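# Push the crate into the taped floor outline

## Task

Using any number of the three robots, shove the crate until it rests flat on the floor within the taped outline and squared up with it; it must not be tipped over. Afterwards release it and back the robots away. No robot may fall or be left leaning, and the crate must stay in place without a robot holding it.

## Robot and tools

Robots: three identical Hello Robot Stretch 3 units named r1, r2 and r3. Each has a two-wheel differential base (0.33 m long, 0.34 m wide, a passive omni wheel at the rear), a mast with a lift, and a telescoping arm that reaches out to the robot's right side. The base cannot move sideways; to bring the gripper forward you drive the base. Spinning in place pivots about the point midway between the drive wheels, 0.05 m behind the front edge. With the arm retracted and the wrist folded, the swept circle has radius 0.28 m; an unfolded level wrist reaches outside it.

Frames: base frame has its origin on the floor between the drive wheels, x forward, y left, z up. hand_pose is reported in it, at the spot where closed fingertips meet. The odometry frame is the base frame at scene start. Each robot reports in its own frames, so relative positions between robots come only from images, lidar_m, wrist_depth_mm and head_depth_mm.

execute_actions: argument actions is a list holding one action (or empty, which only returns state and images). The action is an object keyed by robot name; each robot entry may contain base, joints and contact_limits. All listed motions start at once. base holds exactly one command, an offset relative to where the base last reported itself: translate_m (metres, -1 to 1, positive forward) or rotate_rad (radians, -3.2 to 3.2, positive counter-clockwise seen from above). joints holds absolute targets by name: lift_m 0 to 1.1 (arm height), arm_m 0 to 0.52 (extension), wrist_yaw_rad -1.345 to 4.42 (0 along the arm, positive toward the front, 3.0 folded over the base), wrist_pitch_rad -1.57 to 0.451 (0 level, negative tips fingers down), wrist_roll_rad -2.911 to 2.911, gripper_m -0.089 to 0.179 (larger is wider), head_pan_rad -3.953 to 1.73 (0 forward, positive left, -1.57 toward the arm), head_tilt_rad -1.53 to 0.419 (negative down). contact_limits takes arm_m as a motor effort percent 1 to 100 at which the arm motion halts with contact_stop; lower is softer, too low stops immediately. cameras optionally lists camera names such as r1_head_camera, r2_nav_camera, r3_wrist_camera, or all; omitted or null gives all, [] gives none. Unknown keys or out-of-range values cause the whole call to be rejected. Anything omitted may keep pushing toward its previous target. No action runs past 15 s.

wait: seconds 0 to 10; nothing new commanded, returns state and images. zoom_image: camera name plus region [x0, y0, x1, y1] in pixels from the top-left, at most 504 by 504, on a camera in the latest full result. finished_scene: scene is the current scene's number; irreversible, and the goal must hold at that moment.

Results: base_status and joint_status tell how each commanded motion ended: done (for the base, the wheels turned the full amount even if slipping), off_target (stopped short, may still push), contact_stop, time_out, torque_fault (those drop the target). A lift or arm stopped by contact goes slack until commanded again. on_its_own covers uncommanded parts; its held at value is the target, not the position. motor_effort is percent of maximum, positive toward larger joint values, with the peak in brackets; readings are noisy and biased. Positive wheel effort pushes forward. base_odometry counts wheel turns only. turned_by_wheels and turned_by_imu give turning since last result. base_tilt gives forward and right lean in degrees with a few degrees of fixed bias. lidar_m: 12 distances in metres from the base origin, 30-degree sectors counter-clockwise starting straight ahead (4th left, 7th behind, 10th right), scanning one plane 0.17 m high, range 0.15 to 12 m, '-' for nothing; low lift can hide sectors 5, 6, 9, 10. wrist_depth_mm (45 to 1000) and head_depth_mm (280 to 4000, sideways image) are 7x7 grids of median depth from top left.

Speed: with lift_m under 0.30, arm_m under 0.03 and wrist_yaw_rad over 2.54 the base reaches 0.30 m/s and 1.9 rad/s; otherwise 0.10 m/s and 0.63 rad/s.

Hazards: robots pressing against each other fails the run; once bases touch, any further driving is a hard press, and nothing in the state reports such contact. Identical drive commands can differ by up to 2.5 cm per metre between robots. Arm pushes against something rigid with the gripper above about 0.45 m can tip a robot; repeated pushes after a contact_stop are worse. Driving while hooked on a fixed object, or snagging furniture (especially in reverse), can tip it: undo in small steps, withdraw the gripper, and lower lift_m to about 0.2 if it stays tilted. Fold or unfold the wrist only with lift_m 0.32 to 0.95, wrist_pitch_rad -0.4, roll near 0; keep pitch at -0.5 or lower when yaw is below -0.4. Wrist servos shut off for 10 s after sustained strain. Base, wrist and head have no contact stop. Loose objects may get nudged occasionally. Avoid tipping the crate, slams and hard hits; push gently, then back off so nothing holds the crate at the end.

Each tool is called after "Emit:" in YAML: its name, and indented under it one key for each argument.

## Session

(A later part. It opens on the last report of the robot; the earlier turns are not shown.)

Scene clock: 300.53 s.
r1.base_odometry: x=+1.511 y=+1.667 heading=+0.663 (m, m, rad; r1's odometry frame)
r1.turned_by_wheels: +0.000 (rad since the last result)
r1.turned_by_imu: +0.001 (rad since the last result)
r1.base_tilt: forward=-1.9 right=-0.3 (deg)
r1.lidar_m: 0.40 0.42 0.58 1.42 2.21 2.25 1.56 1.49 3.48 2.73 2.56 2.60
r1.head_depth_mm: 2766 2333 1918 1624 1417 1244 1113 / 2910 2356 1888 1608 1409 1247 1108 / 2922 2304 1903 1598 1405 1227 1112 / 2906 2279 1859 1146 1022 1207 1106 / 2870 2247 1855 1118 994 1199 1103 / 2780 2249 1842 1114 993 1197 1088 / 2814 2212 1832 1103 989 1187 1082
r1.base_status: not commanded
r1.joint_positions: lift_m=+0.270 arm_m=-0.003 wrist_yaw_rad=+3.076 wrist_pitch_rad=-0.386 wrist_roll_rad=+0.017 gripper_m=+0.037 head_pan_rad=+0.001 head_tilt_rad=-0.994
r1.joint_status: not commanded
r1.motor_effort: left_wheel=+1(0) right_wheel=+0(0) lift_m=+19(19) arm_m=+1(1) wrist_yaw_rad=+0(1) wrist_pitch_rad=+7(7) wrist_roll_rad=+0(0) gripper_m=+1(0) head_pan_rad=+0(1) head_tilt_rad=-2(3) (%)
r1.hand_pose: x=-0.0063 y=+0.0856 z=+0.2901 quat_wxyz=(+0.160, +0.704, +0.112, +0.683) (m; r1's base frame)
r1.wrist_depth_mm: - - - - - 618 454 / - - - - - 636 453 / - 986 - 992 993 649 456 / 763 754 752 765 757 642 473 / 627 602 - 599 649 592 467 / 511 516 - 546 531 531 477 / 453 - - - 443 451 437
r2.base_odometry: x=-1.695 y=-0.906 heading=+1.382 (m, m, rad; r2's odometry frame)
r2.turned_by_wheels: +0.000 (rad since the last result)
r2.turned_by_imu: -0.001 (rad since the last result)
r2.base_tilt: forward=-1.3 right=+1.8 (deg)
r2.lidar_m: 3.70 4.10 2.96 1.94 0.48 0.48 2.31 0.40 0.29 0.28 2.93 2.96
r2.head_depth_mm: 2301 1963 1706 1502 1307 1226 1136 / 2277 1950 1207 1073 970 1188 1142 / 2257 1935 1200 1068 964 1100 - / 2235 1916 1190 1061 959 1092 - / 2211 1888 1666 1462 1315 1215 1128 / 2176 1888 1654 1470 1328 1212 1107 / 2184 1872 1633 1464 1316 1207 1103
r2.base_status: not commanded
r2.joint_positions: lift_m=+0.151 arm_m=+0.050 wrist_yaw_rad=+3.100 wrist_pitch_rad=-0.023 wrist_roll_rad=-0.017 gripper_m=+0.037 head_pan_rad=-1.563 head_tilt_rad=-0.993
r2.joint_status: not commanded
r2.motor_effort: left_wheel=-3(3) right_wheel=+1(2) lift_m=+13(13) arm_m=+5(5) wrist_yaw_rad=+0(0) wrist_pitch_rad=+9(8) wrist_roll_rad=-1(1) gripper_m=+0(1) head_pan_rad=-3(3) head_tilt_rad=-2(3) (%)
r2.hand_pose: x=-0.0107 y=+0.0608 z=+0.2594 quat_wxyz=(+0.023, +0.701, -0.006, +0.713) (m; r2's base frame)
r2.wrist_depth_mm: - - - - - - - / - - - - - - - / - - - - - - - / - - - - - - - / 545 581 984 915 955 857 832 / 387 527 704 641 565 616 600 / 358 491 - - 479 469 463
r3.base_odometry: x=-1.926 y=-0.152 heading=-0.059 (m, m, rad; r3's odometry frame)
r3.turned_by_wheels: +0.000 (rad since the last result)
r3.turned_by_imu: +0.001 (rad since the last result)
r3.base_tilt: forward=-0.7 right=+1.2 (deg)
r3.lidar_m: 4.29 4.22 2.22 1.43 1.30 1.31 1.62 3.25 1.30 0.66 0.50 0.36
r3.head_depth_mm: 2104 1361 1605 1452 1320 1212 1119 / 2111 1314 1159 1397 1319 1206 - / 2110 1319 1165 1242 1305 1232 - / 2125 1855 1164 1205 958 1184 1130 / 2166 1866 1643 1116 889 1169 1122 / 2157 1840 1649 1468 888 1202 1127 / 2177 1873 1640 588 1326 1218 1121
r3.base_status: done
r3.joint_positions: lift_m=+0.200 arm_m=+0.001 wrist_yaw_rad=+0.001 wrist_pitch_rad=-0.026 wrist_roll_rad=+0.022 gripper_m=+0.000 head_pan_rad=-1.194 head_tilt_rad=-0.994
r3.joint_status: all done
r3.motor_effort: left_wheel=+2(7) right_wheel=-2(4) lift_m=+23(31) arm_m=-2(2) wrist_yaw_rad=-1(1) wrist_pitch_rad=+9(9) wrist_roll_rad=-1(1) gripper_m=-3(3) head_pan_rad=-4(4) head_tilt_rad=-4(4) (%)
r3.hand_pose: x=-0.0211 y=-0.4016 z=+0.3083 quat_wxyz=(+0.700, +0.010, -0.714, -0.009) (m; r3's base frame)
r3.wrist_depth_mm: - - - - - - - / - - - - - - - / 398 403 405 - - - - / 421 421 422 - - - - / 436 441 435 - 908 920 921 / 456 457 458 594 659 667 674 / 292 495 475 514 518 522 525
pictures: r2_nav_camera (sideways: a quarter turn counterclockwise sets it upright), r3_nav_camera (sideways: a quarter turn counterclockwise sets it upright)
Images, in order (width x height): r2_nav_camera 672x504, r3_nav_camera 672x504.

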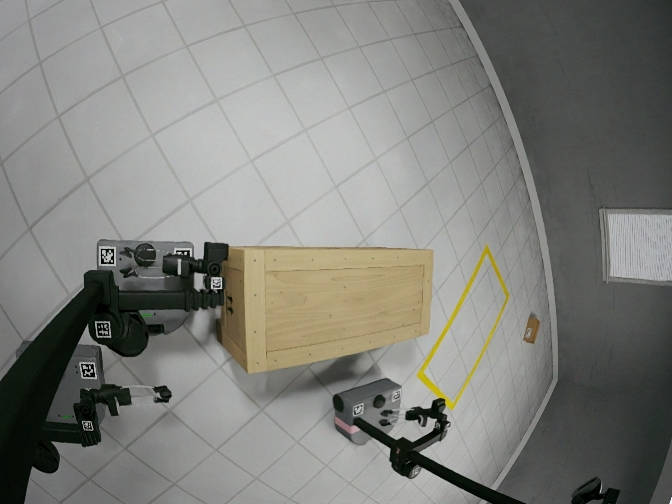

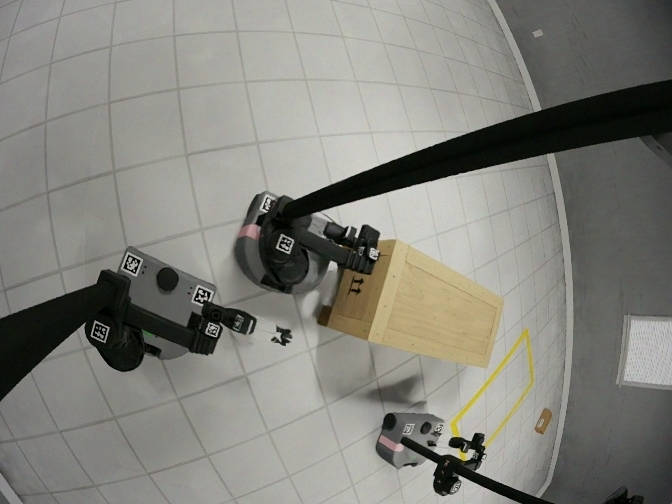

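Emit:
execute_actions:
  actions:
    - {"r3":{"base":{"translate_m":0.11},"joints":{"arm_m":0.22}},"r2":{"joints":{"arm_m":0.06}}}
  cameras: ["r3_nav_camera"]

Emit:
execute_actions:
  actions:
    - {"r3":{"joints":{"arm_m":0.52},"contact_limits":{"arm_m":100}},"r2":{"joints":{"arm_m":0.36},"contact_limits":{"arm_m":100}}}
  cameras: ["r3_nav_camera"]

Scene clock: 305.97 s.
r1.base_odometry: x=+1.511 y=+1.667 heading=+0.663 (m, m, rad; r1's odometry frame)
r1.turned_by_wheels: +0.000 (rad since the last result)
r1.turned_by_imu: +0.001 (rad since the last result)
r1.base_tilt: forward=-1.9 right=-0.5 (deg)
r1.lidar_m: 0.40 0.42 0.58 2.36 2.21 2.25 1.56 1.49 3.50 2.73 2.56 2.59
r1.head_depth_mm: 2752 2342 1929 1642 1411 1246 1119 / 2907 2341 1900 1613 1396 1248 1108 / 2891 2273 1886 1600 1397 1236 1116 / 2930 2275 1866 1145 1019 1203 1108 / 2880 2244 1858 1116 997 1197 1101 / 2821 2254 1841 1113 991 1186 1086 / 2831 2224 1835 1105 995 1185 1084
r1.base_status: not commanded
r1.joint_positions: lift_m=+0.270 arm_m=-0.003 wrist_yaw_rad=+3.076 wrist_pitch_rad=-0.386 wrist_roll_rad=+0.017 gripper_m=+0.037 head_pan_rad=+0.001 head_tilt_rad=-0.994
r1.joint_status: not commanded
r1.motor_effort: left_wheel=+1(0) right_wheel=+0(0) lift_m=+18(18) arm_m=+0(1) wrist_yaw_rad=+0(1) wrist_pitch_rad=+7(7) wrist_roll_rad=+0(0) gripper_m=+1(1) head_pan_rad=+0(0) head_tilt_rad=-2(3) (%)
r1.hand_pose: x=-0.0063 y=+0.0856 z=+0.2901 quat_wxyz=(+0.160, +0.704, +0.112, +0.683) (m; r1's base frame)
r1.wrist_depth_mm: - - - - - 611 450 / - - - - - 624 452 / 991 - - - - 658 455 / 751 753 761 778 754 669 467 / 616 623 - 609 634 577 463 / 515 515 - 529 536 518 465 / 456 - - - 449 449 441
r2.base_odometry: x=-1.695 y=-0.906 heading=+1.382 (m, m, rad; r2's odometry frame)
r2.turned_by_wheels: +0.000 (rad since the last result)
r2.turned_by_imu: -0.001 (rad since the last result)
r2.base_tilt: forward=-1.2 right=+1.8 (deg)
r2.lidar_m: 3.73 4.09 2.95 1.94 0.41 1.84 2.31 0.40 0.29 0.28 2.93 2.96
r2.head_depth_mm: 2288 1961 1723 1497 1310 1212 868 / 2279 1952 1211 1070 970 1095 1144 / 2239 1922 1198 1065 962 1098 - / 2234 1910 1190 1062 956 1094 - / 2195 1895 1672 1455 1318 1211 1128 / 2192 1877 1654 1466 1331 1211 1106 / 2181 1872 1630 1465 1323 1209 1106
r2.base_status: not commanded
r2.joint_positions: lift_m=+0.151 arm_m=+0.060 wrist_yaw_rad=+3.100 wrist_pitch_rad=-0.023 wrist_roll_rad=-0.017 gripper_m=+0.037 head_pan_rad=-1.563 head_tilt_rad=-0.993
r2.joint_status: all done
r2.motor_effort: left_wheel=-3(3) right_wheel=+2(1) lift_m=+13(13) arm_m=+6(5) wrist_yaw_rad=+0(0) wrist_pitch_rad=+9(8) wrist_roll_rad=-1(1) gripper_m=+1(0) head_pan_rad=-3(3) head_tilt_rad=-2(2) (%)
r2.hand_pose: x=-0.0107 y=+0.0508 z=+0.2594 quat_wxyz=(+0.023, +0.701, -0.006, +0.713) (m; r2's base frame)
r2.wrist_depth_mm: - - - - - - - / - - - - - - - / - - - - - - - / - - - - - - - / 591 509 585 919 970 860 829 / 357 375 517 655 - 607 599 / 338 - - - 480 467 464
r3.base_odometry: x=-1.816 y=-0.158 heading=-0.059 (m, m, rad; r3's odometry frame)
r3.turned_by_wheels: +0.000 (rad since the last result)
r3.turned_by_imu: +0.000 (rad since the last result)
r3.base_tilt: forward=-0.7 right=+1.3 (deg)
r3.lidar_m: 4.23 4.14 2.33 1.51 1.37 1.38 1.71 2.69 1.34 0.65 0.28 0.29
r3.head_depth_mm: 2116 1311 1160 1319 1345 1194 1116 / 2123 1312 1156 1131 1341 1218 - / 2150 1769 1166 1117 1159 1165 - / 2152 1852 1651 1107 956 1066 1135 / 2140 1859 1634 1443 775 1175 1120 / 2172 1828 362 463 1332 1222 1126 / - 290 391 1486 1339 1224 1127
r3.base_status: done
r3.joint_positions: lift_m=+0.200 arm_m=+0.220 wrist_yaw_rad=+0.001 wrist_pitch_rad=-0.025 wrist_roll_rad=+0.022 gripper_m=+0.000 head_pan_rad=-1.194 head_tilt_rad=-0.994
r3.joint_status: all done
r3.motor_effort: left_wheel=+2(8) right_wheel=-1(4) lift_m=+24(23) arm_m=+2(4) wrist_yaw_rad=-1(1) wrist_pitch_rad=+9(9) wrist_roll_rad=-1(1) gripper_m=-3(3) head_pan_rad=-4(4) head_tilt_rad=-4(4) (%)
r3.hand_pose: x=-0.0213 y=-0.6203 z=+0.3084 quat_wxyz=(+0.700, +0.009, -0.714, -0.009) (m; r3's base frame)
r3.wrist_depth_mm: - - - - - - 702 / - - - - - 942 - / 184 184 184 185 - - - / 191 191 192 192 - 786 - / 202 202 201 - 893 798 878 / 211 211 212 213 658 661 666 / 221 221 221 220 517 526 522
pictures: r3_nav_camera (sideways: a quarter turn counterclockwise sets it upright)
Images, in order (width x height): r3_nav_camera 672x504.

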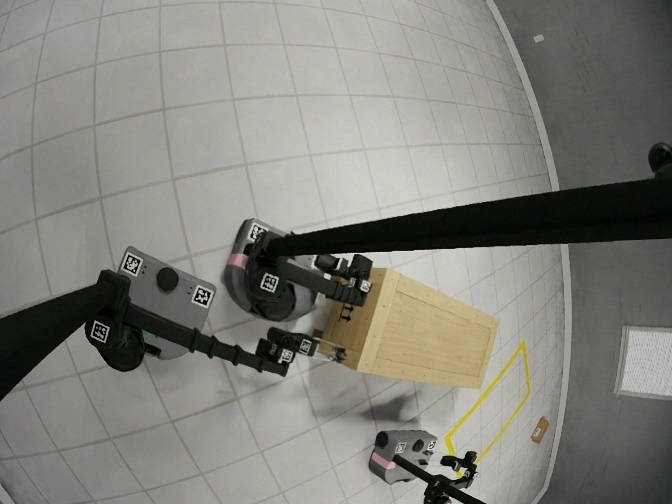

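Scene clock: 308.73 s.
r1.base_odometry: x=+1.511 y=+1.667 heading=+0.663 (m, m, rad; r1's odometry frame)
r1.turned_by_wheels: +0.000 (rad since the last result)
r1.turned_by_imu: +0.001 (rad since the last result)
r1.base_tilt: forward=-2.0 right=-0.4 (deg)
r1.lidar_m: 0.40 0.42 0.58 2.35 2.21 2.25 1.56 1.49 3.48 2.74 2.56 2.60
r1.head_depth_mm: 2703 2316 1921 1632 1413 1244 1106 / 2836 2332 1910 1622 1405 1243 1113 / 2952 2304 1891 1598 1373 1228 1114 / 2846 2281 1884 1150 1020 1202 1103 / 2882 2241 1846 1128 992 1196 1098 / 2830 2253 1845 1119 989 1193 1089 / 2809 2235 1837 1110 990 1188 1080
r1.base_status: not commanded
r1.joint_positions: lift_m=+0.270 arm_m=-0.003 wrist_yaw_rad=+3.076 wrist_pitch_rad=-0.386 wrist_roll_rad=+0.017 gripper_m=+0.037 head_pan_rad=+0.001 head_tilt_rad=-0.994
r1.joint_status: not commanded
r1.motor_effort: left_wheel=+0(1) right_wheel=+0(0) lift_m=+19(18) arm_m=+0(1) wrist_yaw_rad=+0(0) wrist_pitch_rad=+7(7) wrist_roll_rad=+0(0) gripper_m=+0(0) head_pan_rad=+0(0) head_tilt_rad=-2(3) (%)
r1.hand_pose: x=-0.0063 y=+0.0856 z=+0.2901 quat_wxyz=(+0.160, +0.704, +0.112, +0.683) (m; r1's base frame)
r1.wrist_depth_mm: - - - - - 617 442 / - - - - - 649 456 / 958 987 979 - - 644 466 / 773 756 753 753 770 651 465 / 611 612 - 615 631 599 464 / 525 512 - 533 528 518 468 / 454 - - - 443 447 433
r2.base_odometry: x=-1.695 y=-0.906 heading=+1.383 (m, m, rad; r2's odometry frame)
r2.turned_by_wheels: +0.000 (rad since the last result)
r2.turned_by_imu: -0.008 (rad since the last result)
r2.base_tilt: forward=-1.0 right=+1.8 (deg)
r2.lidar_m: 3.66 4.11 2.99 1.94 0.41 1.83 2.30 0.41 0.29 0.28 2.93 2.95
r2.head_depth_mm: 2294 1958 1710 1525 1316 1211 849 / 2278 1940 1208 1071 969 1187 1142 / 2253 1934 1203 1070 960 1103 - / 2226 1924 1192 1060 957 1002 - / 2207 1902 1659 1467 1317 1199 1127 / 2191 1881 1655 1475 1332 1209 1114 / 2174 1872 1640 1465 1323 1208 1108
r2.base_status: not commanded
r2.joint_positions: lift_m=+0.150 arm_m=+0.078 wrist_yaw_rad=+3.116 wrist_pitch_rad=-0.022 wrist_roll_rad=-0.017 gripper_m=+0.037 head_pan_rad=-1.565 head_tilt_rad=-0.993
r2.joint_status: arm_m contact_stop (moved +0.019 of +0.300)
r2.on_its_own: arm_m is slack since a contact_stop, until your next command for it (your +0.360 is given up); wrist_yaw_rad is at rest, and its effort (-14) is outside its rest range (-12 to +12)
r2.motor_effort: left_wheel=+2(9) right_wheel=-3(10) lift_m=+37(40) arm_m=+0(75) wrist_yaw_rad=-14(68) wrist_pitch_rad=+8(9) wrist_roll_rad=-1(1) gripper_m=+0(0) head_pan_rad=-2(3) head_tilt_rad=-3(3) (%)
r2.contact_limits: arm_m 64 (drawing in: default 28, maximum 46; extending or still: default 40, maximum 64)
r2.hand_pose: x=-0.0148 y=+0.0324 z=+0.2589 quat_wxyz=(+0.017, +0.701, -0.001, +0.713) (m; r2's base frame)
r2.wrist_depth_mm: - - - - - - - / - - - - - - - / - - - - - - - / - - - - - - - / 980 511 597 933 954 867 831 / 359 374 506 674 - 612 591 / 364 - - - 479 468 464
r3.base_odometry: x=-1.816 y=-0.158 heading=-0.059 (m, m, rad; r3's odometry frame)
r3.turned_by_wheels: +0.000 (rad since the last result)
r3.turned_by_imu: -0.011 (rad since the last result)
r3.base_tilt: forward=-0.7 right=+1.3 (deg)
r3.lidar_m: 4.17 4.12 2.37 1.50 1.37 1.38 1.70 2.71 1.34 0.65 0.28 0.29
r3.head_depth_mm: 2130 1320 1175 1407 1340 1189 1116 / 2131 1310 1161 1134 1321 1212 - / 2124 1369 1169 1124 1163 1167 - / 2121 1854 1612 1110 956 1061 1132 / 2136 1860 1633 1478 797 1174 1122 / 2164 1868 374 454 1312 1223 1128 / 2205 290 350 1474 1344 1230 1124
r3.base_status: not commanded
r3.joint_positions: lift_m=+0.200 arm_m=+0.234 wrist_yaw_rad=+0.019 wrist_pitch_rad=-0.025 wrist_roll_rad=+0.022 gripper_m=+0.000 head_pan_rad=-1.196 head_tilt_rad=-0.992
r3.joint_status: arm_m contact_stop (moved +0.014 of +0.300)
r3.on_its_own: arm_m is slack since a contact_stop, until your next command for it (your +0.520 is given up); wrist_yaw_rad is at rest, and its effort (-13) is outside its rest range (-12 to +12)
r3.motor_effort: left_wheel=+4(25) right_wheel=-8(34) lift_m=+26(26) arm_m=+0(45) wrist_yaw_rad=-13(16) wrist_pitch_rad=+9(30) wrist_roll_rad=-1(1) gripper_m=-4(9) head_pan_rad=-3(4) head_tilt_rad=-5(6) (%)
r3.contact_limits: arm_m 37 (drawing in: default 16, maximum 27; extending or still: default 23, maximum 37)
r3.hand_pose: x=-0.0165 y=-0.6345 z=+0.3084 quat_wxyz=(+0.700, +0.016, -0.714, -0.002) (m; r3's base frame)
r3.wrist_depth_mm: - - - - - - 676 / - - - - - 933 - / 173 173 173 172 - 901 - / 181 180 180 180 - 838 - / 190 190 190 - 900 783 865 / 199 198 199 198 662 663 671 / 209 208 208 206 517 525 526
pictures: r3_nav_camera (sideways: a quarter turn counterclockwise sets it upright)
Images, in order (width x height): r3_nav_camera 672x504.

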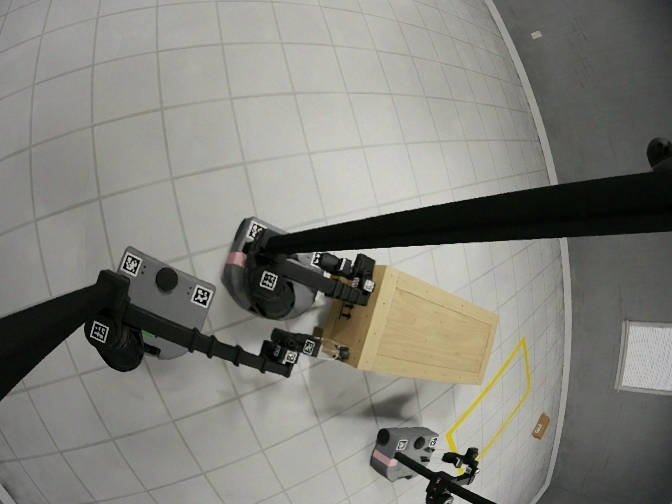

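Timing may have been off; both now in contact — retry together.

Emit:
execute_actions:
  actions:
    - {"r3":{"joints":{"arm_m":0.52},"contact_limits":{"arm_m":100}},"r2":{"joints":{"arm_m":0.364},"contact_limits":{"arm_m":100}}}
  cameras: ["r3_nav_camera"]

Scene clock: 313.00 s.
r1.base_odometry: x=+1.511 y=+1.667 heading=+0.663 (m, m, rad; r1's odometry frame)
r1.turned_by_wheels: +0.000 (rad since the last result)
r1.turned_by_imu: +0.001 (rad since the last result)
r1.base_tilt: forward=-2.0 right=-0.4 (deg)
r1.lidar_m: 0.40 0.42 0.58 2.36 2.21 2.25 1.56 1.49 3.48 2.74 2.56 2.60
r1.head_depth_mm: 2706 2353 1921 1620 1425 1251 1109 / 2884 2324 1895 1606 1396 1242 1108 / 2969 2331 1887 1606 1392 1226 1110 / 2918 2282 1877 1150 1021 1207 1101 / 2865 2248 1871 1122 997 1196 1103 / 2852 2232 1855 1115 991 1196 1087 / 2840 2212 1826 1112 991 1185 1087
r1.base_status: not commanded
r1.joint_positions: lift_m=+0.270 arm_m=-0.003 wrist_yaw_rad=+3.076 wrist_pitch_rad=-0.386 wrist_roll_rad=+0.017 gripper_m=+0.037 head_pan_rad=+0.001 head_tilt_rad=-0.994
r1.joint_status: not commanded
r1.motor_effort: left_wheel=+0(1) right_wheel=+0(0) lift_m=+19(18) arm_m=+1(0) wrist_yaw_rad=+0(0) wrist_pitch_rad=+7(7) wrist_roll_rad=+0(0) gripper_m=+0(1) head_pan_rad=+0(0) head_tilt_rad=-3(3) (%)
r1.hand_pose: x=-0.0063 y=+0.0856 z=+0.2901 quat_wxyz=(+0.160, +0.704, +0.112, +0.683) (m; r1's base frame)
r1.wrist_depth_mm: - - - - - 629 447 / - - - - - 623 455 / - 966 991 962 - 648 460 / 768 748 770 776 786 632 463 / 612 602 - 609 633 581 463 / 520 513 - 531 529 518 475 / 456 - - - 442 442 439
r2.base_odometry: x=-1.695 y=-0.906 heading=+1.383 (m, m, rad; r2's odometry frame)
r2.turned_by_wheels: +0.000 (rad since the last result)
r2.turned_by_imu: -0.006 (rad since the last result)
r2.base_tilt: forward=-1.3 right=+1.7 (deg)
r2.lidar_m: 3.67 4.08 2.99 1.95 0.41 1.83 2.29 0.41 0.29 0.28 2.93 2.96
r2.head_depth_mm: 2306 1950 1707 1509 1340 1213 833 / 2277 1951 1231 1073 968 1187 1147 / 2247 1935 1197 1065 963 1110 - / 2224 1914 1192 1060 958 1005 - / 2213 1890 1629 1465 1316 1199 1126 / 2204 1885 1657 1470 1329 1212 1110 / 2180 1875 1644 1466 1320 1202 1102
r2.base_status: not commanded
r2.joint_positions: lift_m=+0.150 arm_m=+0.078 wrist_yaw_rad=+3.117 wrist_pitch_rad=-0.021 wrist_roll_rad=-0.017 gripper_m=+0.037 head_pan_rad=-1.565 head_tilt_rad=-0.993
r2.joint_status: arm_m contact_stop (moved +0.000 of +0.286)
r2.on_its_own: arm_m is slack since a contact_stop, until your next command for it (your +0.364 is given up); wrist_yaw_rad is at rest, and its effort (-15) is outside its rest range (-12 to +12)
r2.motor_effort: left_wheel=+3(8) right_wheel=-5(12) lift_m=+38(41) arm_m=+0(75) wrist_yaw_rad=-15(64) wrist_pitch_rad=+8(8) wrist_roll_rad=-1(1) gripper_m=-1(0) head_pan_rad=-2(3) head_tilt_rad=-3(3) (%)
r2.contact_limits: arm_m 64 (drawing in: default 28, maximum 46; extending or still: default 40, maximum 64)
r2.hand_pose: x=-0.0151 y=+0.0325 z=+0.2590 quat_wxyz=(+0.016, +0.701, -0.001, +0.713) (m; r2's base frame)
r2.wrist_depth_mm: - - - - - - - / - - - - - - - / - - - - - - - / - - - - - - - / 972 515 601 927 956 861 834 / 359 376 509 690 - 611 594 / 365 - - - 474 470 459
r3.base_odometry: x=-1.816 y=-0.158 heading=-0.059 (m, m, rad; r3's odometry frame)
r3.turned_by_wheels: +0.000 (rad since the last result)
r3.turned_by_imu: -0.004 (rad since the last result)
r3.base_tilt: forward=-0.7 right=+1.2 (deg)
r3.lidar_m: 4.19 4.13 2.37 1.51 1.37 1.38 1.69 2.73 1.34 0.65 0.28 0.28
r3.head_depth_mm: 2102 1312 1179 1411 1337 1192 1108 / 2126 1315 1168 1137 1339 1215 - / 2125 1347 1167 1135 1169 1167 - / 2147 1858 1608 1107 959 1066 1132 / 2139 1856 1646 1466 805 1172 1122 / 2153 1868 375 456 1321 1221 1122 / 2213 291 348 1478 1340 1221 1124
r3.base_status: not commanded
r3.joint_positions: lift_m=+0.200 arm_m=+0.234 wrist_yaw_rad=+0.042 wrist_pitch_rad=-0.025 wrist_roll_rad=+0.021 gripper_m=+0.000 head_pan_rad=-1.196 head_tilt_rad=-0.992
r3.joint_status: arm_m contact_stop (moved +0.000 of +0.286)
r3.on_its_own: wrist_yaw_rad is held at +0.042, not at your +0.000, by its stall guard, which is not easing now; arm_m is slack since a contact_stop, until your next command for it (your +0.520 is given up)
r3.motor_effort: left_wheel=+1(24) right_wheel=+0(35) lift_m=+27(26) arm_m=+0(47) wrist_yaw_rad=+0(24) wrist_pitch_rad=+9(38) wrist_roll_rad=-1(1) gripper_m=-3(11) head_pan_rad=-3(3) head_tilt_rad=-5(6) (%)
r3.contact_limits: arm_m 37 (drawing in: default 16, maximum 27; extending or still: default 23, maximum 37)
r3.hand_pose: x=-0.0107 y=-0.6344 z=+0.3084 quat_wxyz=(+0.700, +0.024, -0.714, +0.005) (m; r3's base frame)
r3.wrist_depth_mm: - - - - - - 659 / - - - - - 968 - / 176 175 173 172 - - - / 183 182 181 180 - 809 - / 193 192 191 - 907 764 812 / 202 201 200 199 658 661 668 / 211 211 209 206 508 519 523
pictures: r3_nav_camera (sideways: a quarter turn counterclockwise sets it upright)
Images, in order (width x height): r3_nav_camera 672x504.

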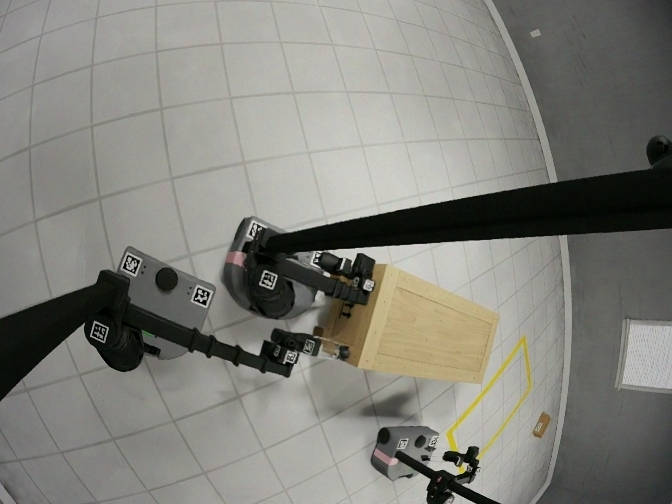

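Emit:
execute_actions:
  actions:
    - {"r3":{"joints":{"arm_m":0.0,"wrist_yaw_rad":0}},"r2":{"base":{"translate_m":0.225},"joints":{"arm_m":0.035,"wrist_yaw_rad":3.14}},"r1":{"base":{"translate_m":0.1},"joints":{"arm_m":0.035,"wrist_yaw_rad":3.14,"head_pan_rad":-1.57}}}
  cameras: []

Emit:
execute_actions:
  actions:
    - {"r2":{"base":{"rotate_rad":-1.2}},"r1":{"base":{"rotate_rad":1.92},"joints":{"wrist_pitch_rad":0}}}
  cameras: []

Emit:
execute_actions:
  actions:
    - {"r2":{"base":{"translate_m":0.266}},"r1":{"base":{"translate_m":-0.1},"joints":{"lift_m":0.15}}}
  cameras: ["r1_nav_camera","r2_nav_camera"]

Scene clock: 331.53 s.
r1.base_odometry: x=+1.590 y=+1.729 heading=+0.663 (m, m, rad; r1's odometry frame)
r1.turned_by_wheels: +0.000 (rad since the last result)
r1.turned_by_imu: +0.002 (rad since the last result)
r1.base_tilt: forward=-1.9 right=-0.3 (deg)
r1.lidar_m: 0.30 0.31 0.43 1.42 2.27 2.31 1.63 1.58 3.57 2.66 2.50 0.31
r1.head_depth_mm: 3036 2308 1934 1625 1412 1245 1109 / 2979 2327 1913 1612 1399 1232 1125 / 2904 2281 1897 1604 1381 1248 - / 2767 2285 1868 1594 1388 1252 - / 2621 2261 1868 1593 1377 1239 1093 / 2489 2250 1832 1581 1362 1214 1087 / 2335 2204 1837 1563 1356 1203 1082
r1.base_status: done
r1.joint_positions: lift_m=+0.270 arm_m=+0.035 wrist_yaw_rad=+3.139 wrist_pitch_rad=-0.386 wrist_roll_rad=+0.017 gripper_m=+0.037 head_pan_rad=-1.563 head_tilt_rad=-0.994
r1.joint_status: all done
r1.motor_effort: left_wheel=+1(8) right_wheel=+0(8) lift_m=+18(19) arm_m=+3(4) wrist_yaw_rad=+1(3) wrist_pitch_rad=+7(7) wrist_roll_rad=+0(0) gripper_m=-1(0) head_pan_rad=-2(31) head_tilt_rad=-2(2) (%)
r1.hand_pose: x=-0.0206 y=+0.0486 z=+0.2901 quat_wxyz=(+0.138, +0.700, +0.134, +0.688) (m; r1's base frame)
r1.wrist_depth_mm: - - - - - 531 382 / - - - - - 541 375 / - 990 971 990 962 556 371 / 768 768 761 764 766 551 382 / 599 620 623 613 638 556 380 / 510 546 - - 535 504 381 / 449 - - - 440 444 383
r2.base_odometry: x=-1.653 y=-0.685 heading=+1.383 (m, m, rad; r2's odometry frame)
r2.turned_by_wheels: +0.000 (rad since the last result)
r2.turned_by_imu: -0.001 (rad since the last result)
r2.base_tilt: forward=-1.3 right=+1.9 (deg)
r2.lidar_m: 3.51 3.91 3.21 2.10 1.95 0.57 2.46 0.40 0.33 0.67 2.79 2.83
r2.head_depth_mm: 2296 1961 1218 1079 973 1197 1137 / 2268 1935 1207 1074 969 1192 1144 / 2258 1931 1350 1310 1269 1215 - / 2237 1930 1686 1489 1336 1240 - / 2217 1900 1669 1475 1338 1234 1125 / 2200 1880 1656 1468 1326 1209 1109 / 2177 1879 1638 1466 1319 1201 1102
r2.base_status: done
r2.joint_positions: lift_m=+0.150 arm_m=+0.035 wrist_yaw_rad=+3.138 wrist_pitch_rad=-0.021 wrist_roll_rad=-0.017 gripper_m=+0.037 head_pan_rad=-1.565 head_tilt_rad=-0.993
r2.joint_status: all done
r2.motor_effort: left_wheel=-1(7) right_wheel=+0(5) lift_m=+39(39) arm_m=-4(3) wrist_yaw_rad=+1(14) wrist_pitch_rad=+8(8) wrist_roll_rad=-1(1) gripper_m=+0(0) head_pan_rad=-2(2) head_tilt_rad=-3(3) (%)
r2.hand_pose: x=-0.0205 y=+0.0754 z=+0.2590 quat_wxyz=(+0.009, +0.701, +0.007, +0.713) (m; r2's base frame)
r2.wrist_depth_mm: - - - - - - - / - - - - - - - / - - - - - - - / - - - - - - - / 545 921 983 932 952 858 823 / 482 635 688 640 566 602 595 / 474 547 - - 500 470 465
r3.base_odometry: x=-1.816 y=-0.158 heading=-0.059 (m, m, rad; r3's odometry frame)
r3.turned_by_wheels: +0.000 (rad since the last result)
r3.turned_by_imu: +0.000 (rad since the last result)
r3.base_tilt: forward=-0.7 right=+1.3 (deg)
r3.lidar_m: 4.17 4.12 2.37 1.51 1.37 1.38 1.69 2.72 1.30 0.65 0.66 0.46
r3.head_depth_mm: 2112 1322 1180 1391 1325 1211 1113 / 2114 1314 1155 1147 1327 1208 - / 2140 1342 1165 1223 1323 1230 - / 2136 1858 1613 1403 1311 1210 1136 / 2133 1873 1655 1255 1130 1200 1126 / 2151 1866 1656 1103 927 1186 1124 / 2155 1898 1657 1481 929 1229 1122
r3.base_status: not commanded
r3.joint_positions: lift_m=+0.200 arm_m=+0.001 wrist_yaw_rad=+0.001 wrist_pitch_rad=-0.025 wrist_roll_rad=+0.021 gripper_m=+0.000 head_pan_rad=-1.196 head_tilt_rad=-0.992
r3.joint_status: all done
r3.motor_effort: left_wheel=+1(1) right_wheel=+0(0) lift_m=+26(26) arm_m=-2(2) wrist_yaw_rad=-1(4) wrist_pitch_rad=+9(9) wrist_roll_rad=-1(1) gripper_m=-3(4) head_pan_rad=-2(2) head_tilt_rad=-5(6) (%)
r3.hand_pose: x=-0.0213 y=-0.4016 z=+0.3084 quat_wxyz=(+0.700, +0.009, -0.714, -0.009) (m; r3's base frame)
r3.wrist_depth_mm: - - - - - - - / - - - - - - - / - 397 397 399 - - - / - 413 414 421 - - - / 812 430 432 - 907 929 931 / 640 449 453 461 663 665 673 / 506 474 519 477 517 519 527
pictures: none
No camera images: the call's "cameras" was empty. Leave "cameras" out to get every camera's image.

Scene clock: 335.50 s.
r1.base_odometry: x=+1.590 y=+1.729 heading=+2.583 (m, m, rad; r1's odometry frame)
r1.turned_by_wheels: +1.920 (rad since the last result)
r1.turned_by_imu: +1.931 (rad since the last result)
r1.base_tilt: forward=-2.0 right=-0.5 (deg)
r1.lidar_m: 2.27 2.26 2.62 1.59 3.53 2.89 2.50 2.50 0.30 0.30 0.37 0.73
r1.head_depth_mm: 3018 2363 1925 1627 1408 1247 1117 / 2942 2319 1907 1606 1334 1236 1126 / 2946 2290 1896 1593 986 915 - / 2944 2286 1876 1131 983 969 - / 2888 2280 1851 1127 975 1155 1093 / 2837 2230 1841 1118 995 1198 1089 / 2777 2216 1792 1106 1018 1200 1076
r1.base_status: done
r1.joint_positions: lift_m=+0.270 arm_m=+0.035 wrist_yaw_rad=+3.139 wrist_pitch_rad=-0.024 wrist_roll_rad=+0.017 gripper_m=+0.037 head_pan_rad=-1.563 head_tilt_rad=-0.994
r1.joint_status: all done
r1.motor_effort: left_wheel=-1(5) right_wheel=+3(6) lift_m=+18(19) arm_m=+3(3) wrist_yaw_rad=+2(2) wrist_pitch_rad=+9(8) wrist_roll_rad=+0(0) gripper_m=-1(0) head_pan_rad=-2(2) head_tilt_rad=-2(3) (%)
r1.hand_pose: x=-0.0205 y=+0.0759 z=+0.3787 quat_wxyz=(+0.010, +0.713, +0.007, +0.701) (m; r1's base frame)
r1.wrist_depth_mm: - - - - - - - / - - - - - - - / - - - - - - - / - - - - - - - / - - - - - - - / 879 925 - 882 938 856 860 / 704 697 - 689 677 679 674
r2.base_odometry: x=-1.653 y=-0.685 heading=+0.183 (m, m, rad; r2's odometry frame)
r2.turned_by_wheels: -1.200 (rad since the last result)
r2.turned_by_imu: -1.219 (rad since the last result)
r2.base_tilt: forward=-1.1 right=+1.9 (deg)
r2.lidar_m: 2.79 2.79 3.15 3.92 3.93 2.27 1.95 0.57 2.22 0.48 0.33 0.45
r2.head_depth_mm: 2286 1965 1722 1521 1146 1205 1132 / 2282 1936 1694 1513 1323 1231 1144 / 2254 1946 1676 1505 1339 1243 - / 2240 1915 1676 1495 1338 1234 - / 2203 1902 1664 1423 1304 1235 1126 / 2194 1880 1653 1047 977 1184 1110 / 2170 1872 1637 1041 943 1188 1105
r2.base_status: done
r2.joint_positions: lift_m=+0.150 arm_m=+0.035 wrist_yaw_rad=+3.138 wrist_pitch_rad=-0.021 wrist_roll_rad=-0.017 gripper_m=+0.037 head_pan_rad=-1.565 head_tilt_rad=-0.993
r2.joint_status: not commanded
r2.motor_effort: left_wheel=+2(8) right_wheel=-2(5) lift_m=+39(39) arm_m=-4(4) wrist_yaw_rad=+2(2) wrist_pitch_rad=+8(8) wrist_roll_rad=-1(1) gripper_m=+1(1) head_pan_rad=-2(2) head_tilt_rad=-3(3) (%)
r2.hand_pose: x=-0.0205 y=+0.0754 z=+0.2590 quat_wxyz=(+0.009, +0.701, +0.007, +0.713) (m; r2's base frame)
r2.wrist_depth_mm: - - - - - - - / - - - - - - - / - - - - - - - / - - - - - - - / - - 990 924 957 867 838 / 698 685 679 644 562 611 593 / 522 539 - - 499 471 463
r3.base_odometry: x=-1.816 y=-0.158 heading=-0.059 (m, m, rad; r3's odometry frame)
r3.turned_by_wheels: +0.000 (rad since the last result)
r3.turned_by_imu: +0.000 (rad since the last result)
r3.base_tilt: forward=-0.7 right=+1.2 (deg)
r3.lidar_m: 4.15 4.12 2.38 1.51 1.37 1.38 1.69 2.72 2.66 0.65 0.66 0.58
r3.head_depth_mm: 2125 1320 1175 1400 1331 1210 1117 / 2100 1321 1163 1143 1329 1201 - / 2125 1350 1168 1227 1329 1232 - / 2153 1874 1614 1402 1324 1219 1130 / 2163 1878 1650 1468 1253 1202 1123 / 2161 1862 1654 1479 1124 1155 1129 / 2179 1876 1651 1486 1127 1134 1123
r3.base_status: not commanded
r3.joint_positions: lift_m=+0.200 arm_m=+0.001 wrist_yaw_rad=+0.001 wrist_pitch_rad=-0.025 wrist_roll_rad=+0.021 gripper_m=+0.000 head_pan_rad=-1.196 head_tilt_rad=-0.992
r3.joint_status: not commanded
r3.motor_effort: left_wheel=+1(1) right_wheel=+0(0) lift_m=+26(26) arm_m=-2(2) wrist_yaw_rad=-1(1) wrist_pitch_rad=+9(9) wrist_roll_rad=-1(1) gripper_m=-3(3) head_pan_rad=-3(3) head_tilt_rad=-4(4) (%)
r3.hand_pose: x=-0.0213 y=-0.4016 z=+0.3084 quat_wxyz=(+0.700, +0.009, -0.714, -0.009) (m; r3's base frame)
r3.wrist_depth_mm: - - - - - - - / - - - - - - - / - 396 398 401 - - - / - 412 415 418 - - - / 800 432 435 - 902 908 929 / 641 445 451 459 655 669 680 / 512 473 511 479 520 524 529
pictures: none
No camera images: the call's "cameras" was empty. Leave "cameras" out to get every camera's image.

Scene clock: 339.20 s.
r1.base_odometry: x=+1.675 y=+1.676 heading=+2.583 (m, m, rad; r1's odometry frame)
r1.turned_by_wheels: +0.000 (rad since the last result)
r1.turned_by_imu: +0.001 (rad since the last result)
r1.base_tilt: forward=-1.9 right=-0.4 (deg)
r1.lidar_m: 2.36 2.36 2.74 1.59 3.48 2.78 2.41 2.40 0.27 0.27 0.33 0.64
r1.head_depth_mm: 3020 2346 1908 1621 1411 1247 1114 / 3026 2323 1918 1613 1394 1237 1123 / 2935 2302 1892 1616 1042 1225 - / 2870 2256 1861 1598 981 911 - / 2885 2229 1863 1108 972 1102 1096 / 2834 2254 1832 1112 970 1164 1084 / 2798 2218 1539 1109 1001 1201 1079
r1.base_status: done
r1.joint_positions: lift_m=+0.150 arm_m=+0.035 wrist_yaw_rad=+3.139 wrist_pitch_rad=-0.022 wrist_roll_rad=+0.017 gripper_m=+0.037 head_pan_rad=-1.563 head_tilt_rad=-0.994
r1.joint_status: all done
r1.motor_effort: left_wheel=-2(5) right_wheel=+3(4) lift_m=+19(19) arm_m=+4(4) wrist_yaw_rad=+1(2) wrist_pitch_rad=+9(9) wrist_roll_rad=+0(0) gripper_m=+0(0) head_pan_rad=-2(2) head_tilt_rad=-2(3) (%)
r1.hand_pose: x=-0.0206 y=+0.0760 z=+0.2591 quat_wxyz=(+0.009, +0.713, +0.007, +0.701) (m; r1's base frame)
r1.wrist_depth_mm: - - - - - - - / - - - - - - - / - - - - - - - / - - - - - - - / 937 974 - 918 978 908 914 / 681 652 - 634 675 643 640 / 526 531 - - 502 497 501
r2.base_odometry: x=-1.391 y=-0.637 heading=+0.183 (m, m, rad; r2's odometry frame)
r2.turned_by_wheels: +0.000 (rad since the last result)
r2.turned_by_imu: -0.001 (rad since the last result)
r2.base_tilt: forward=-1.2 right=+1.8 (deg)
r2.lidar_m: 2.54 2.53 2.90 4.01 4.00 2.57 2.20 0.81 0.28 0.28 0.34 0.66
r2.head_depth_mm: 2298 1969 1709 1520 1367 1245 1141 / 2272 1939 1703 1512 1361 1237 1148 / 2255 1922 1691 1082 1323 1241 - / 2250 1919 1679 1060 956 1151 - / 2205 1905 1666 1055 963 1193 1125 / 2203 1889 1660 1049 977 1208 1108 / 2161 1868 1306 1041 1049 1203 1107
r2.base_status: done
r2.joint_positions: lift_m=+0.150 arm_m=+0.035 wrist_yaw_rad=+3.138 wrist_pitch_rad=-0.021 wrist_roll_rad=-0.017 gripper_m=+0.037 head_pan_rad=-1.565 head_tilt_rad=-0.993
r2.joint_status: not commanded
r2.motor_effort: left_wheel=+2(10) right_wheel=-2(1) lift_m=+38(38) arm_m=-4(4) wrist_yaw_rad=+1(2) wrist_pitch_rad=+8(7) wrist_roll_rad=-1(1) gripper_m=+0(0) head_pan_rad=-2(3) head_tilt_rad=-3(2) (%)
r2.hand_pose: x=-0.0205 y=+0.0754 z=+0.2590 quat_wxyz=(+0.009, +0.701, +0.007, +0.713) (m; r2's base frame)
r2.wrist_depth_mm: - - - - - - - / - - - - - - - / - - - - - - - / - - - - - - - / - - 968 919 966 860 832 / 699 680 691 638 562 609 587 / 519 539 - - 503 468 463
r3.base_odometry: x=-1.816 y=-0.158 heading=-0.059 (m, m, rad; r3's odometry frame)
r3.turned_by_wheels: +0.000 (rad since the last result)
r3.turned_by_imu: +0.000 (rad since the last result)
r3.base_tilt: forward=-0.7 right=+1.2 (deg)
r3.lidar_m: 4.18 4.13 2.37 1.51 1.37 1.38 1.69 2.72 2.65 0.65 0.66 0.82
r3.head_depth_mm: 2116 1317 1180 1397 1318 1212 1119 / 2107 1316 1164 1144 1318 1207 - / 2145 1340 1163 1227 1325 1228 - / 2143 1860 1608 1406 1326 1213 1135 / 2148 1885 1649 1302 1312 1224 1122 / 2139 1880 1654 1259 1284 1219 1122 / 2160 1872 1645 1100 1305 1221 1124
r3.base_status: not commanded
r3.joint_positions: lift_m=+0.200 arm_m=+0.001 wrist_yaw_rad=+0.001 wrist_pitch_rad=-0.025 wrist_roll_rad=+0.021 gripper_m=+0.000 head_pan_rad=-1.196 head_tilt_rad=-0.992
r3.joint_status: not commanded
r3.motor_effort: left_wheel=+1(1) right_wheel=+0(0) lift_m=+25(26) arm_m=-2(2) wrist_yaw_rad=-1(1) wrist_pitch_rad=+9(9) wrist_roll_rad=-1(1) gripper_m=-3(3) head_pan_rad=-3(2) head_tilt_rad=-5(6) (%)
r3.hand_pose: x=-0.0213 y=-0.4016 z=+0.3084 quat_wxyz=(+0.700, +0.009, -0.714, -0.009) (m; r3's base frame)
r3.wrist_depth_mm: - - - - - - - / - - - - - - - / 399 399 399 401 - - - / 471 415 414 420 - - - / 818 433 433 - 922 931 931 / 582 446 450 465 669 666 676 / 494 469 513 478 520 525 531
pictures: r1_nav_camera (sideways: a quarter turn counterclockwise sets it upright), r2_nav_camera (sideways: a quarter turn counterclockwise sets it upright)
Images, in order (width x height): r1_nav_camera 672x504, r2_nav_camera 672x504.

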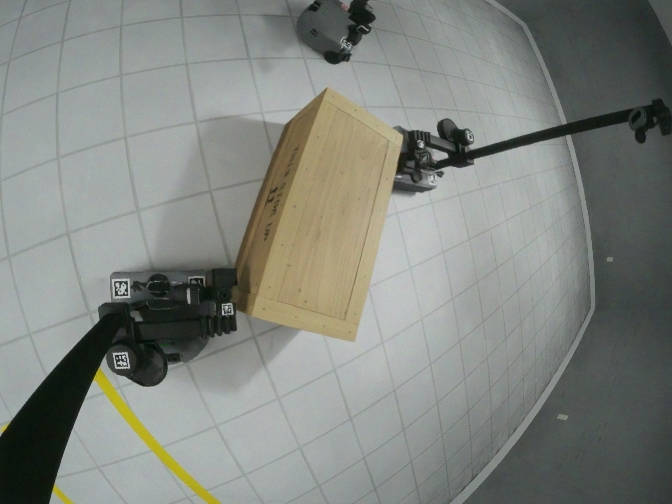

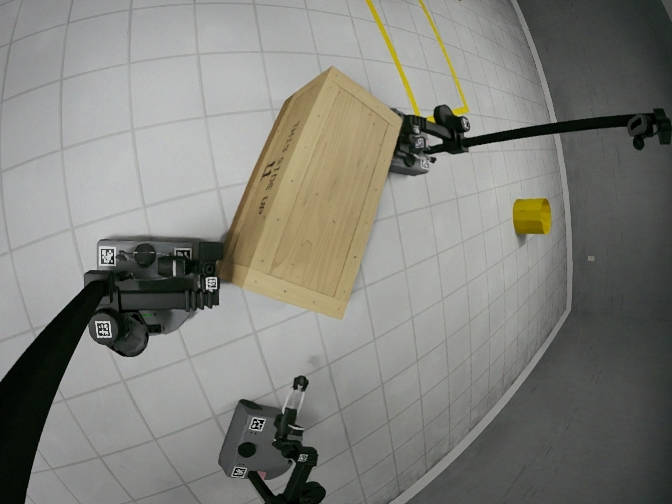

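Emit:
execute_actions:
  actions: []
  cameras: ["r1_nav_camera","r2_nav_camera","r3_nav_camera"]

Scene clock: 347.97 s.
r1.base_odometry: x=+1.675 y=+1.676 heading=+2.583 (m, m, rad; r1's odometry frame)
r1.turned_by_wheels: +0.000 (rad since the last result)
r1.turned_by_imu: +0.001 (rad since the last result)
r1.base_tilt: forward=-2.1 right=-0.5 (deg)
r1.lidar_m: 2.37 2.37 2.73 1.59 3.48 2.78 2.40 2.40 0.26 0.27 0.33 0.65
r1.head_depth_mm: 3022 2329 1907 1621 1409 1238 1111 / 2978 2317 1895 1633 1405 1237 1126 / 2959 2302 1881 1600 1044 1227 - / 2849 2285 1875 1589 983 913 - / 2856 2247 1856 1116 975 1105 1092 / 2851 2248 1837 1115 969 1174 1088 / 2810 2220 1544 1104 998 1202 1080
r1.base_status: done
r1.joint_positions: lift_m=+0.150 arm_m=+0.035 wrist_yaw_rad=+3.139 wrist_pitch_rad=-0.022 wrist_roll_rad=+0.017 gripper_m=+0.037 head_pan_rad=-1.563 head_tilt_rad=-0.994
r1.joint_status: all done
r1.motor_effort: left_wheel=-1(5) right_wheel=+3(4) lift_m=+18(19) arm_m=+4(4) wrist_yaw_rad=+2(2) wrist_pitch_rad=+9(9) wrist_roll_rad=+0(0) gripper_m=+0(0) head_pan_rad=-3(2) head_tilt_rad=-4(3) (%)
r1.hand_pose: x=-0.0206 y=+0.0760 z=+0.2591 quat_wxyz=(+0.009, +0.713, +0.007, +0.701) (m; r1's base frame)
r1.wrist_depth_mm: - - - - - - - / - - - - - - - / - - - - - - - / - - - - - - - / 1000 943 - 912 990 924 891 / 663 662 - 636 666 628 628 / 510 534 - - 497 494 489
r2.base_odometry: x=-1.391 y=-0.637 heading=+0.183 (m, m, rad; r2's odometry frame)
r2.turned_by_wheels: +0.000 (rad since the last result)
r2.turned_by_imu: -0.001 (rad since the last result)
r2.base_tilt: forward=-1.1 right=+1.9 (deg)
r2.lidar_m: 2.54 2.54 2.90 4.00 3.98 2.57 2.21 0.81 0.28 0.28 0.34 0.66
r2.head_depth_mm: 2304 1974 1714 1526 1363 1241 1131 / 2284 1943 1704 1509 1362 1232 1145 / 2237 1934 1685 1082 1313 1241 - / 2251 1909 1664 1061 956 1146 - / 2204 1891 1666 1053 962 1193 1131 / 2189 1886 1652 1045 977 1212 1109 / 2152 1868 1304 1037 1050 1204 1104
r2.base_status: done
r2.joint_positions: lift_m=+0.150 arm_m=+0.035 wrist_yaw_rad=+3.138 wrist_pitch_rad=-0.021 wrist_roll_rad=-0.017 gripper_m=+0.037 head_pan_rad=-1.565 head_tilt_rad=-0.993
r2.joint_status: not commanded
r2.motor_effort: left_wheel=+2(10) right_wheel=-2(1) lift_m=+39(38) arm_m=-4(4) wrist_yaw_rad=+1(2) wrist_pitch_rad=+8(7) wrist_roll_rad=-1(1) gripper_m=+0(0) head_pan_rad=-3(3) head_tilt_rad=-4(2) (%)
r2.hand_pose: x=-0.0205 y=+0.0754 z=+0.2590 quat_wxyz=(+0.009, +0.701, +0.007, +0.713) (m; r2's base frame)
r2.wrist_depth_mm: - - - - - - - / - - - - - - - / - - - - - - - / - - - - - - - / - - 971 923 967 868 837 / 697 687 686 652 565 618 601 / 522 538 - - 499 468 465
r3.base_odometry: x=-1.816 y=-0.158 heading=-0.059 (m, m, rad; r3's odometry frame)
r3.turned_by_wheels: +0.000 (rad since the last result)
r3.turned_by_imu: +0.000 (rad since the last result)
r3.base_tilt: forward=-0.7 right=+1.2 (deg)
r3.lidar_m: 4.15 4.12 2.38 1.51 1.37 1.38 1.68 2.73 2.65 0.65 0.66 0.82
r3.head_depth_mm: 2104 1314 1180 1391 1315 1210 1118 / 2107 1325 1166 1147 1315 1212 - / 2133 1341 1169 1222 1328 1229 - / 2156 1860 1611 1406 1331 1212 1131 / 2151 1873 1642 1309 1314 1216 1120 / 2144 1865 1647 1261 1293 1217 1123 / 2141 1867 1663 1103 1306 1219 1132
r3.base_status: not commanded
r3.joint_positions: lift_m=+0.200 arm_m=+0.001 wrist_yaw_rad=+0.001 wrist_pitch_rad=-0.025 wrist_roll_rad=+0.021 gripper_m=+0.000 head_pan_rad=-1.196 head_tilt_rad=-0.992
r3.joint_status: not commanded
r3.motor_effort: left_wheel=+1(1) right_wheel=+0(0) lift_m=+26(26) arm_m=-2(2) wrist_yaw_rad=-1(1) wrist_pitch_rad=+9(9) wrist_roll_rad=-1(1) gripper_m=-3(3) head_pan_rad=-2(2) head_tilt_rad=-5(6) (%)
r3.hand_pose: x=-0.0213 y=-0.4016 z=+0.3084 quat_wxyz=(+0.700, +0.009, -0.714, -0.009) (m; r3's base frame)
r3.wrist_depth_mm: - - - - - - - / - - - - - - - / 401 396 397 397 - - - / 473 412 415 418 - - - / 810 430 432 - 915 924 939 / 580 450 450 462 660 669 675 / 494 469 514 476 521 532 529
pictures: r1_nav_camera (sideways: a quarter turn counterclockwise sets it upright), r2_nav_camera (sideways: a quarter turn counterclockwise sets it upright), r3_nav_camera (sideways: a quarter turn counterclockwise sets it upright)
Images, in order (width x height): r1_nav_camera 672x504, r2_nav_camera 672x504, r3_nav_camera 672x504.

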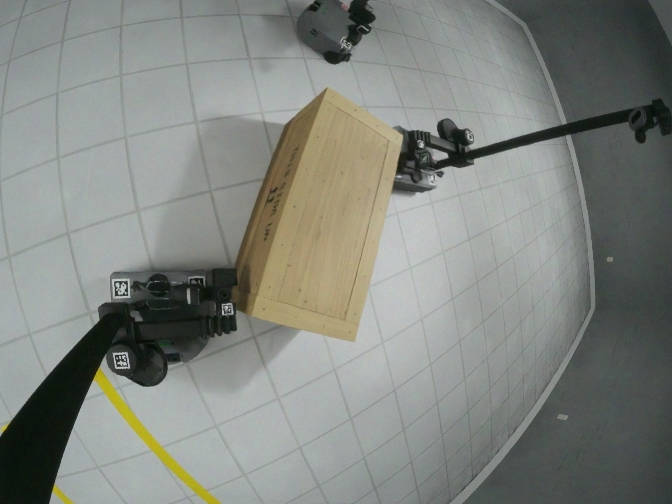

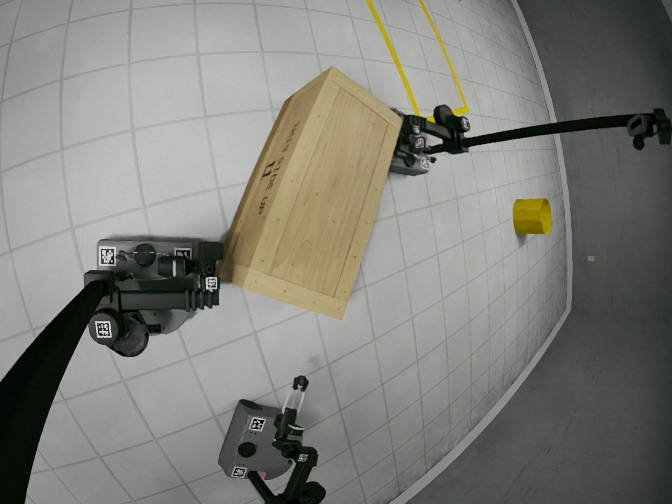

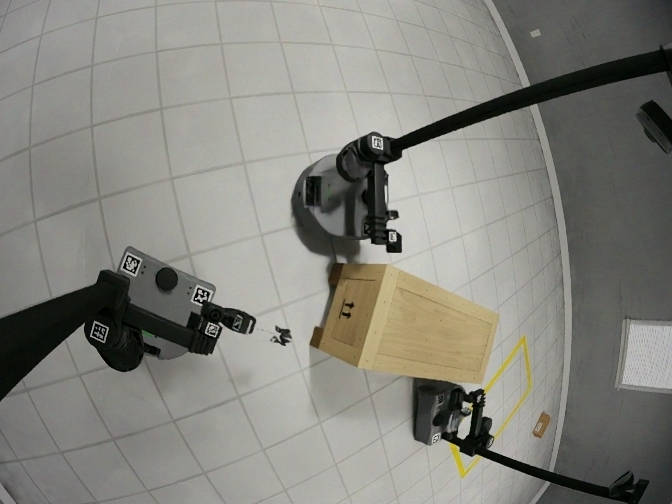

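Emit:
execute_actions:
  actions:
    - {"r1":{"joints":{"arm_m":0.3},"contact_limits":{"arm_m":100}},"r2":{"joints":{"arm_m":0.3},"contact_limits":{"arm_m":100}}}
  cameras: ["r1_nav_camera","r2_nav_camera"]

Scene clock: 353.17 s.
r1.base_odometry: x=+1.675 y=+1.676 heading=+2.583 (m, m, rad; r1's odometry frame)
r1.turned_by_wheels: +0.000 (rad since the last result)
r1.turned_by_imu: -0.005 (rad since the last result)
r1.base_tilt: forward=-2.0 right=-0.4 (deg)
r1.lidar_m: 2.37 2.36 2.72 1.59 3.49 2.79 2.40 2.40 0.27 0.27 0.33 0.62
r1.head_depth_mm: 2999 2363 1930 1623 1411 1241 1113 / 2995 2328 1911 1608 1397 1239 1117 / 2956 2317 1896 1613 1313 1249 - / 2882 2290 1880 1598 983 909 - / 2863 2238 1856 1118 976 1094 1091 / 2799 2257 1850 1105 970 1183 1090 / 2817 2221 1588 1106 987 1189 1090
r1.base_status: not commanded
r1.joint_positions: lift_m=+0.150 arm_m=+0.080 wrist_yaw_rad=+3.140 wrist_pitch_rad=-0.021 wrist_roll_rad=+0.017 gripper_m=+0.037 head_pan_rad=-1.566 head_tilt_rad=-0.993
r1.joint_status: arm_m contact_stop (moved +0.046 of +0.265)
r1.on_its_own: arm_m is slack since a contact_stop, until your next command for it (your +0.300 is given up)
r1.motor_effort: left_wheel=+0(22) right_wheel=+1(19) lift_m=+18(38) arm_m=+1(58) wrist_yaw_rad=+0(1) wrist_pitch_rad=+8(9) wrist_roll_rad=+0(0) gripper_m=+0(0) head_pan_rad=-1(1) head_tilt_rad=-3(2) (%)
r1.contact_limits: arm_m 55 (drawing in: default 24, maximum 39; extending or still: default 34, maximum 55)
r1.hand_pose: x=-0.0208 y=+0.0303 z=+0.2593 quat_wxyz=(+0.009, +0.713, +0.007, +0.701) (m; r1's base frame)
r1.wrist_depth_mm: - - - - - - - / - - - - - - - / - - - - - - - / - - - - - - - / 996 962 937 932 977 886 896 / 673 675 - 703 676 632 634 / 539 - - - 500 500 497
r2.base_odometry: x=-1.391 y=-0.637 heading=+0.183 (m, m, rad; r2's odometry frame)
r2.turned_by_wheels: +0.000 (rad since the last result)
r2.turned_by_imu: -0.010 (rad since the last result)
r2.base_tilt: forward=-1.1 right=+1.9 (deg)
r2.lidar_m: 2.54 2.54 2.88 4.00 4.00 2.58 2.21 0.81 0.32 0.29 0.35 0.64
r2.head_depth_mm: 2290 1972 1723 1519 1352 1244 1136 / 2283 1949 1694 1509 1365 1234 1143 / 2248 1930 1687 1085 1318 1238 - / 2237 1909 1683 1059 954 1200 - / 2205 1899 1662 1053 966 1199 1131 / 2182 1886 1658 1050 983 1212 1114 / 2168 1867 1457 1042 1047 1205 1103
r2.base_status: not commanded
r2.joint_positions: lift_m=+0.150 arm_m=+0.109 wrist_yaw_rad=+3.149 wrist_pitch_rad=-0.021 wrist_roll_rad=-0.017 gripper_m=+0.037 head_pan_rad=-1.566 head_tilt_rad=-0.993
r2.joint_status: arm_m contact_stop (moved +0.074 of +0.265)
r2.on_its_own: arm_m is slack since a contact_stop, until your next command for it (your +0.300 is given up)
r2.motor_effort: left_wheel=+3(22) right_wheel=-5(18) lift_m=+40(40) arm_m=+1(75) wrist_yaw_rad=-8(33) wrist_pitch_rad=+8(8) wrist_roll_rad=-1(1) gripper_m=+0(1) head_pan_rad=-2(2) head_tilt_rad=-2(3) (%)
r2.contact_limits: arm_m 64 (drawing in: default 28, maximum 46; extending or still: default 40, maximum 64)
r2.hand_pose: x=-0.0233 y=+0.0014 z=+0.2590 quat_wxyz=(+0.005, +0.701, +0.010, +0.713) (m; r2's base frame)
r2.wrist_depth_mm: - - - - - - - / - - - - - - - / - - - - - - - / - - - - - - - / - - 975 915 964 871 845 / 691 686 708 - - 610 591 / 535 - - - 477 472 463
r3.base_odometry: x=-1.816 y=-0.158 heading=-0.059 (m, m, rad; r3's odometry frame)
r3.turned_by_wheels: +0.000 (rad since the last result)
r3.turned_by_imu: +0.000 (rad since the last result)
r3.base_tilt: forward=-0.7 right=+1.2 (deg)
r3.lidar_m: 4.16 4.13 2.38 1.51 1.37 1.38 1.69 2.73 2.65 0.65 0.66 0.82
r3.head_depth_mm: 2130 1301 1174 1389 1328 1212 1113 / 2120 1318 1163 1151 1328 1210 - / 2132 1374 1161 1219 1334 1231 - / 2155 1853 1232 1396 1336 1217 1125 / 2141 1856 1644 1292 1316 1220 1120 / 2155 1865 1645 1256 1285 1217 1121 / 2167 1877 1656 1103 1303 1225 1124
r3.base_status: not commanded
r3.joint_positions: lift_m=+0.200 arm_m=+0.001 wrist_yaw_rad=+0.001 wrist_pitch_rad=-0.025 wrist_roll_rad=+0.021 gripper_m=+0.000 head_pan_rad=-1.196 head_tilt_rad=-0.992
r3.joint_status: not commanded
r3.motor_effort: left_wheel=+1(1) right_wheel=+0(0) lift_m=+26(26) arm_m=-2(2) wrist_yaw_rad=+0(1) wrist_pitch_rad=+9(9) wrist_roll_rad=-1(1) gripper_m=-3(3) head_pan_rad=-3(3) head_tilt_rad=-5(5) (%)
r3.hand_pose: x=-0.0213 y=-0.4016 z=+0.3084 quat_wxyz=(+0.700, +0.009, -0.714, -0.009) (m; r3's base frame)
r3.wrist_depth_mm: - - - - - - - / - - - - - - - / 392 399 399 404 - - - / 424 413 418 420 - - - / 804 430 432 - 905 921 943 / 610 447 450 465 659 676 673 / 498 470 509 476 517 522 528
pictures: r1_nav_camera (sideways: a quarter turn counterclockwise sets it upright), r2_nav_camera (sideways: a quarter turn counterclockwise sets it upright)
Images, in order (width x height): r1_nav_camera 672x504, r2_nav_camera 672x504.

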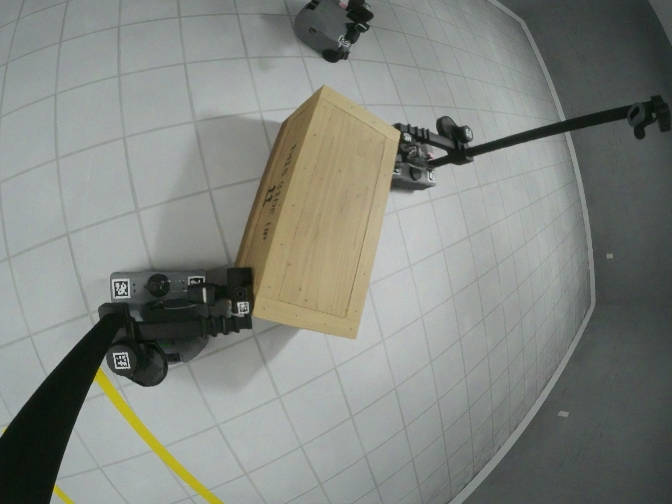

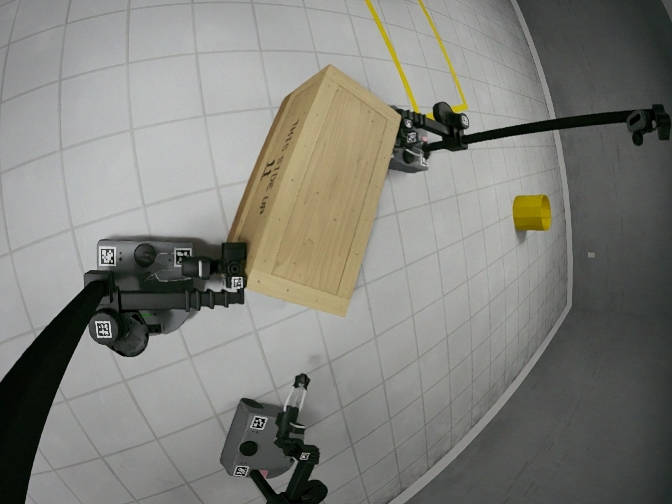

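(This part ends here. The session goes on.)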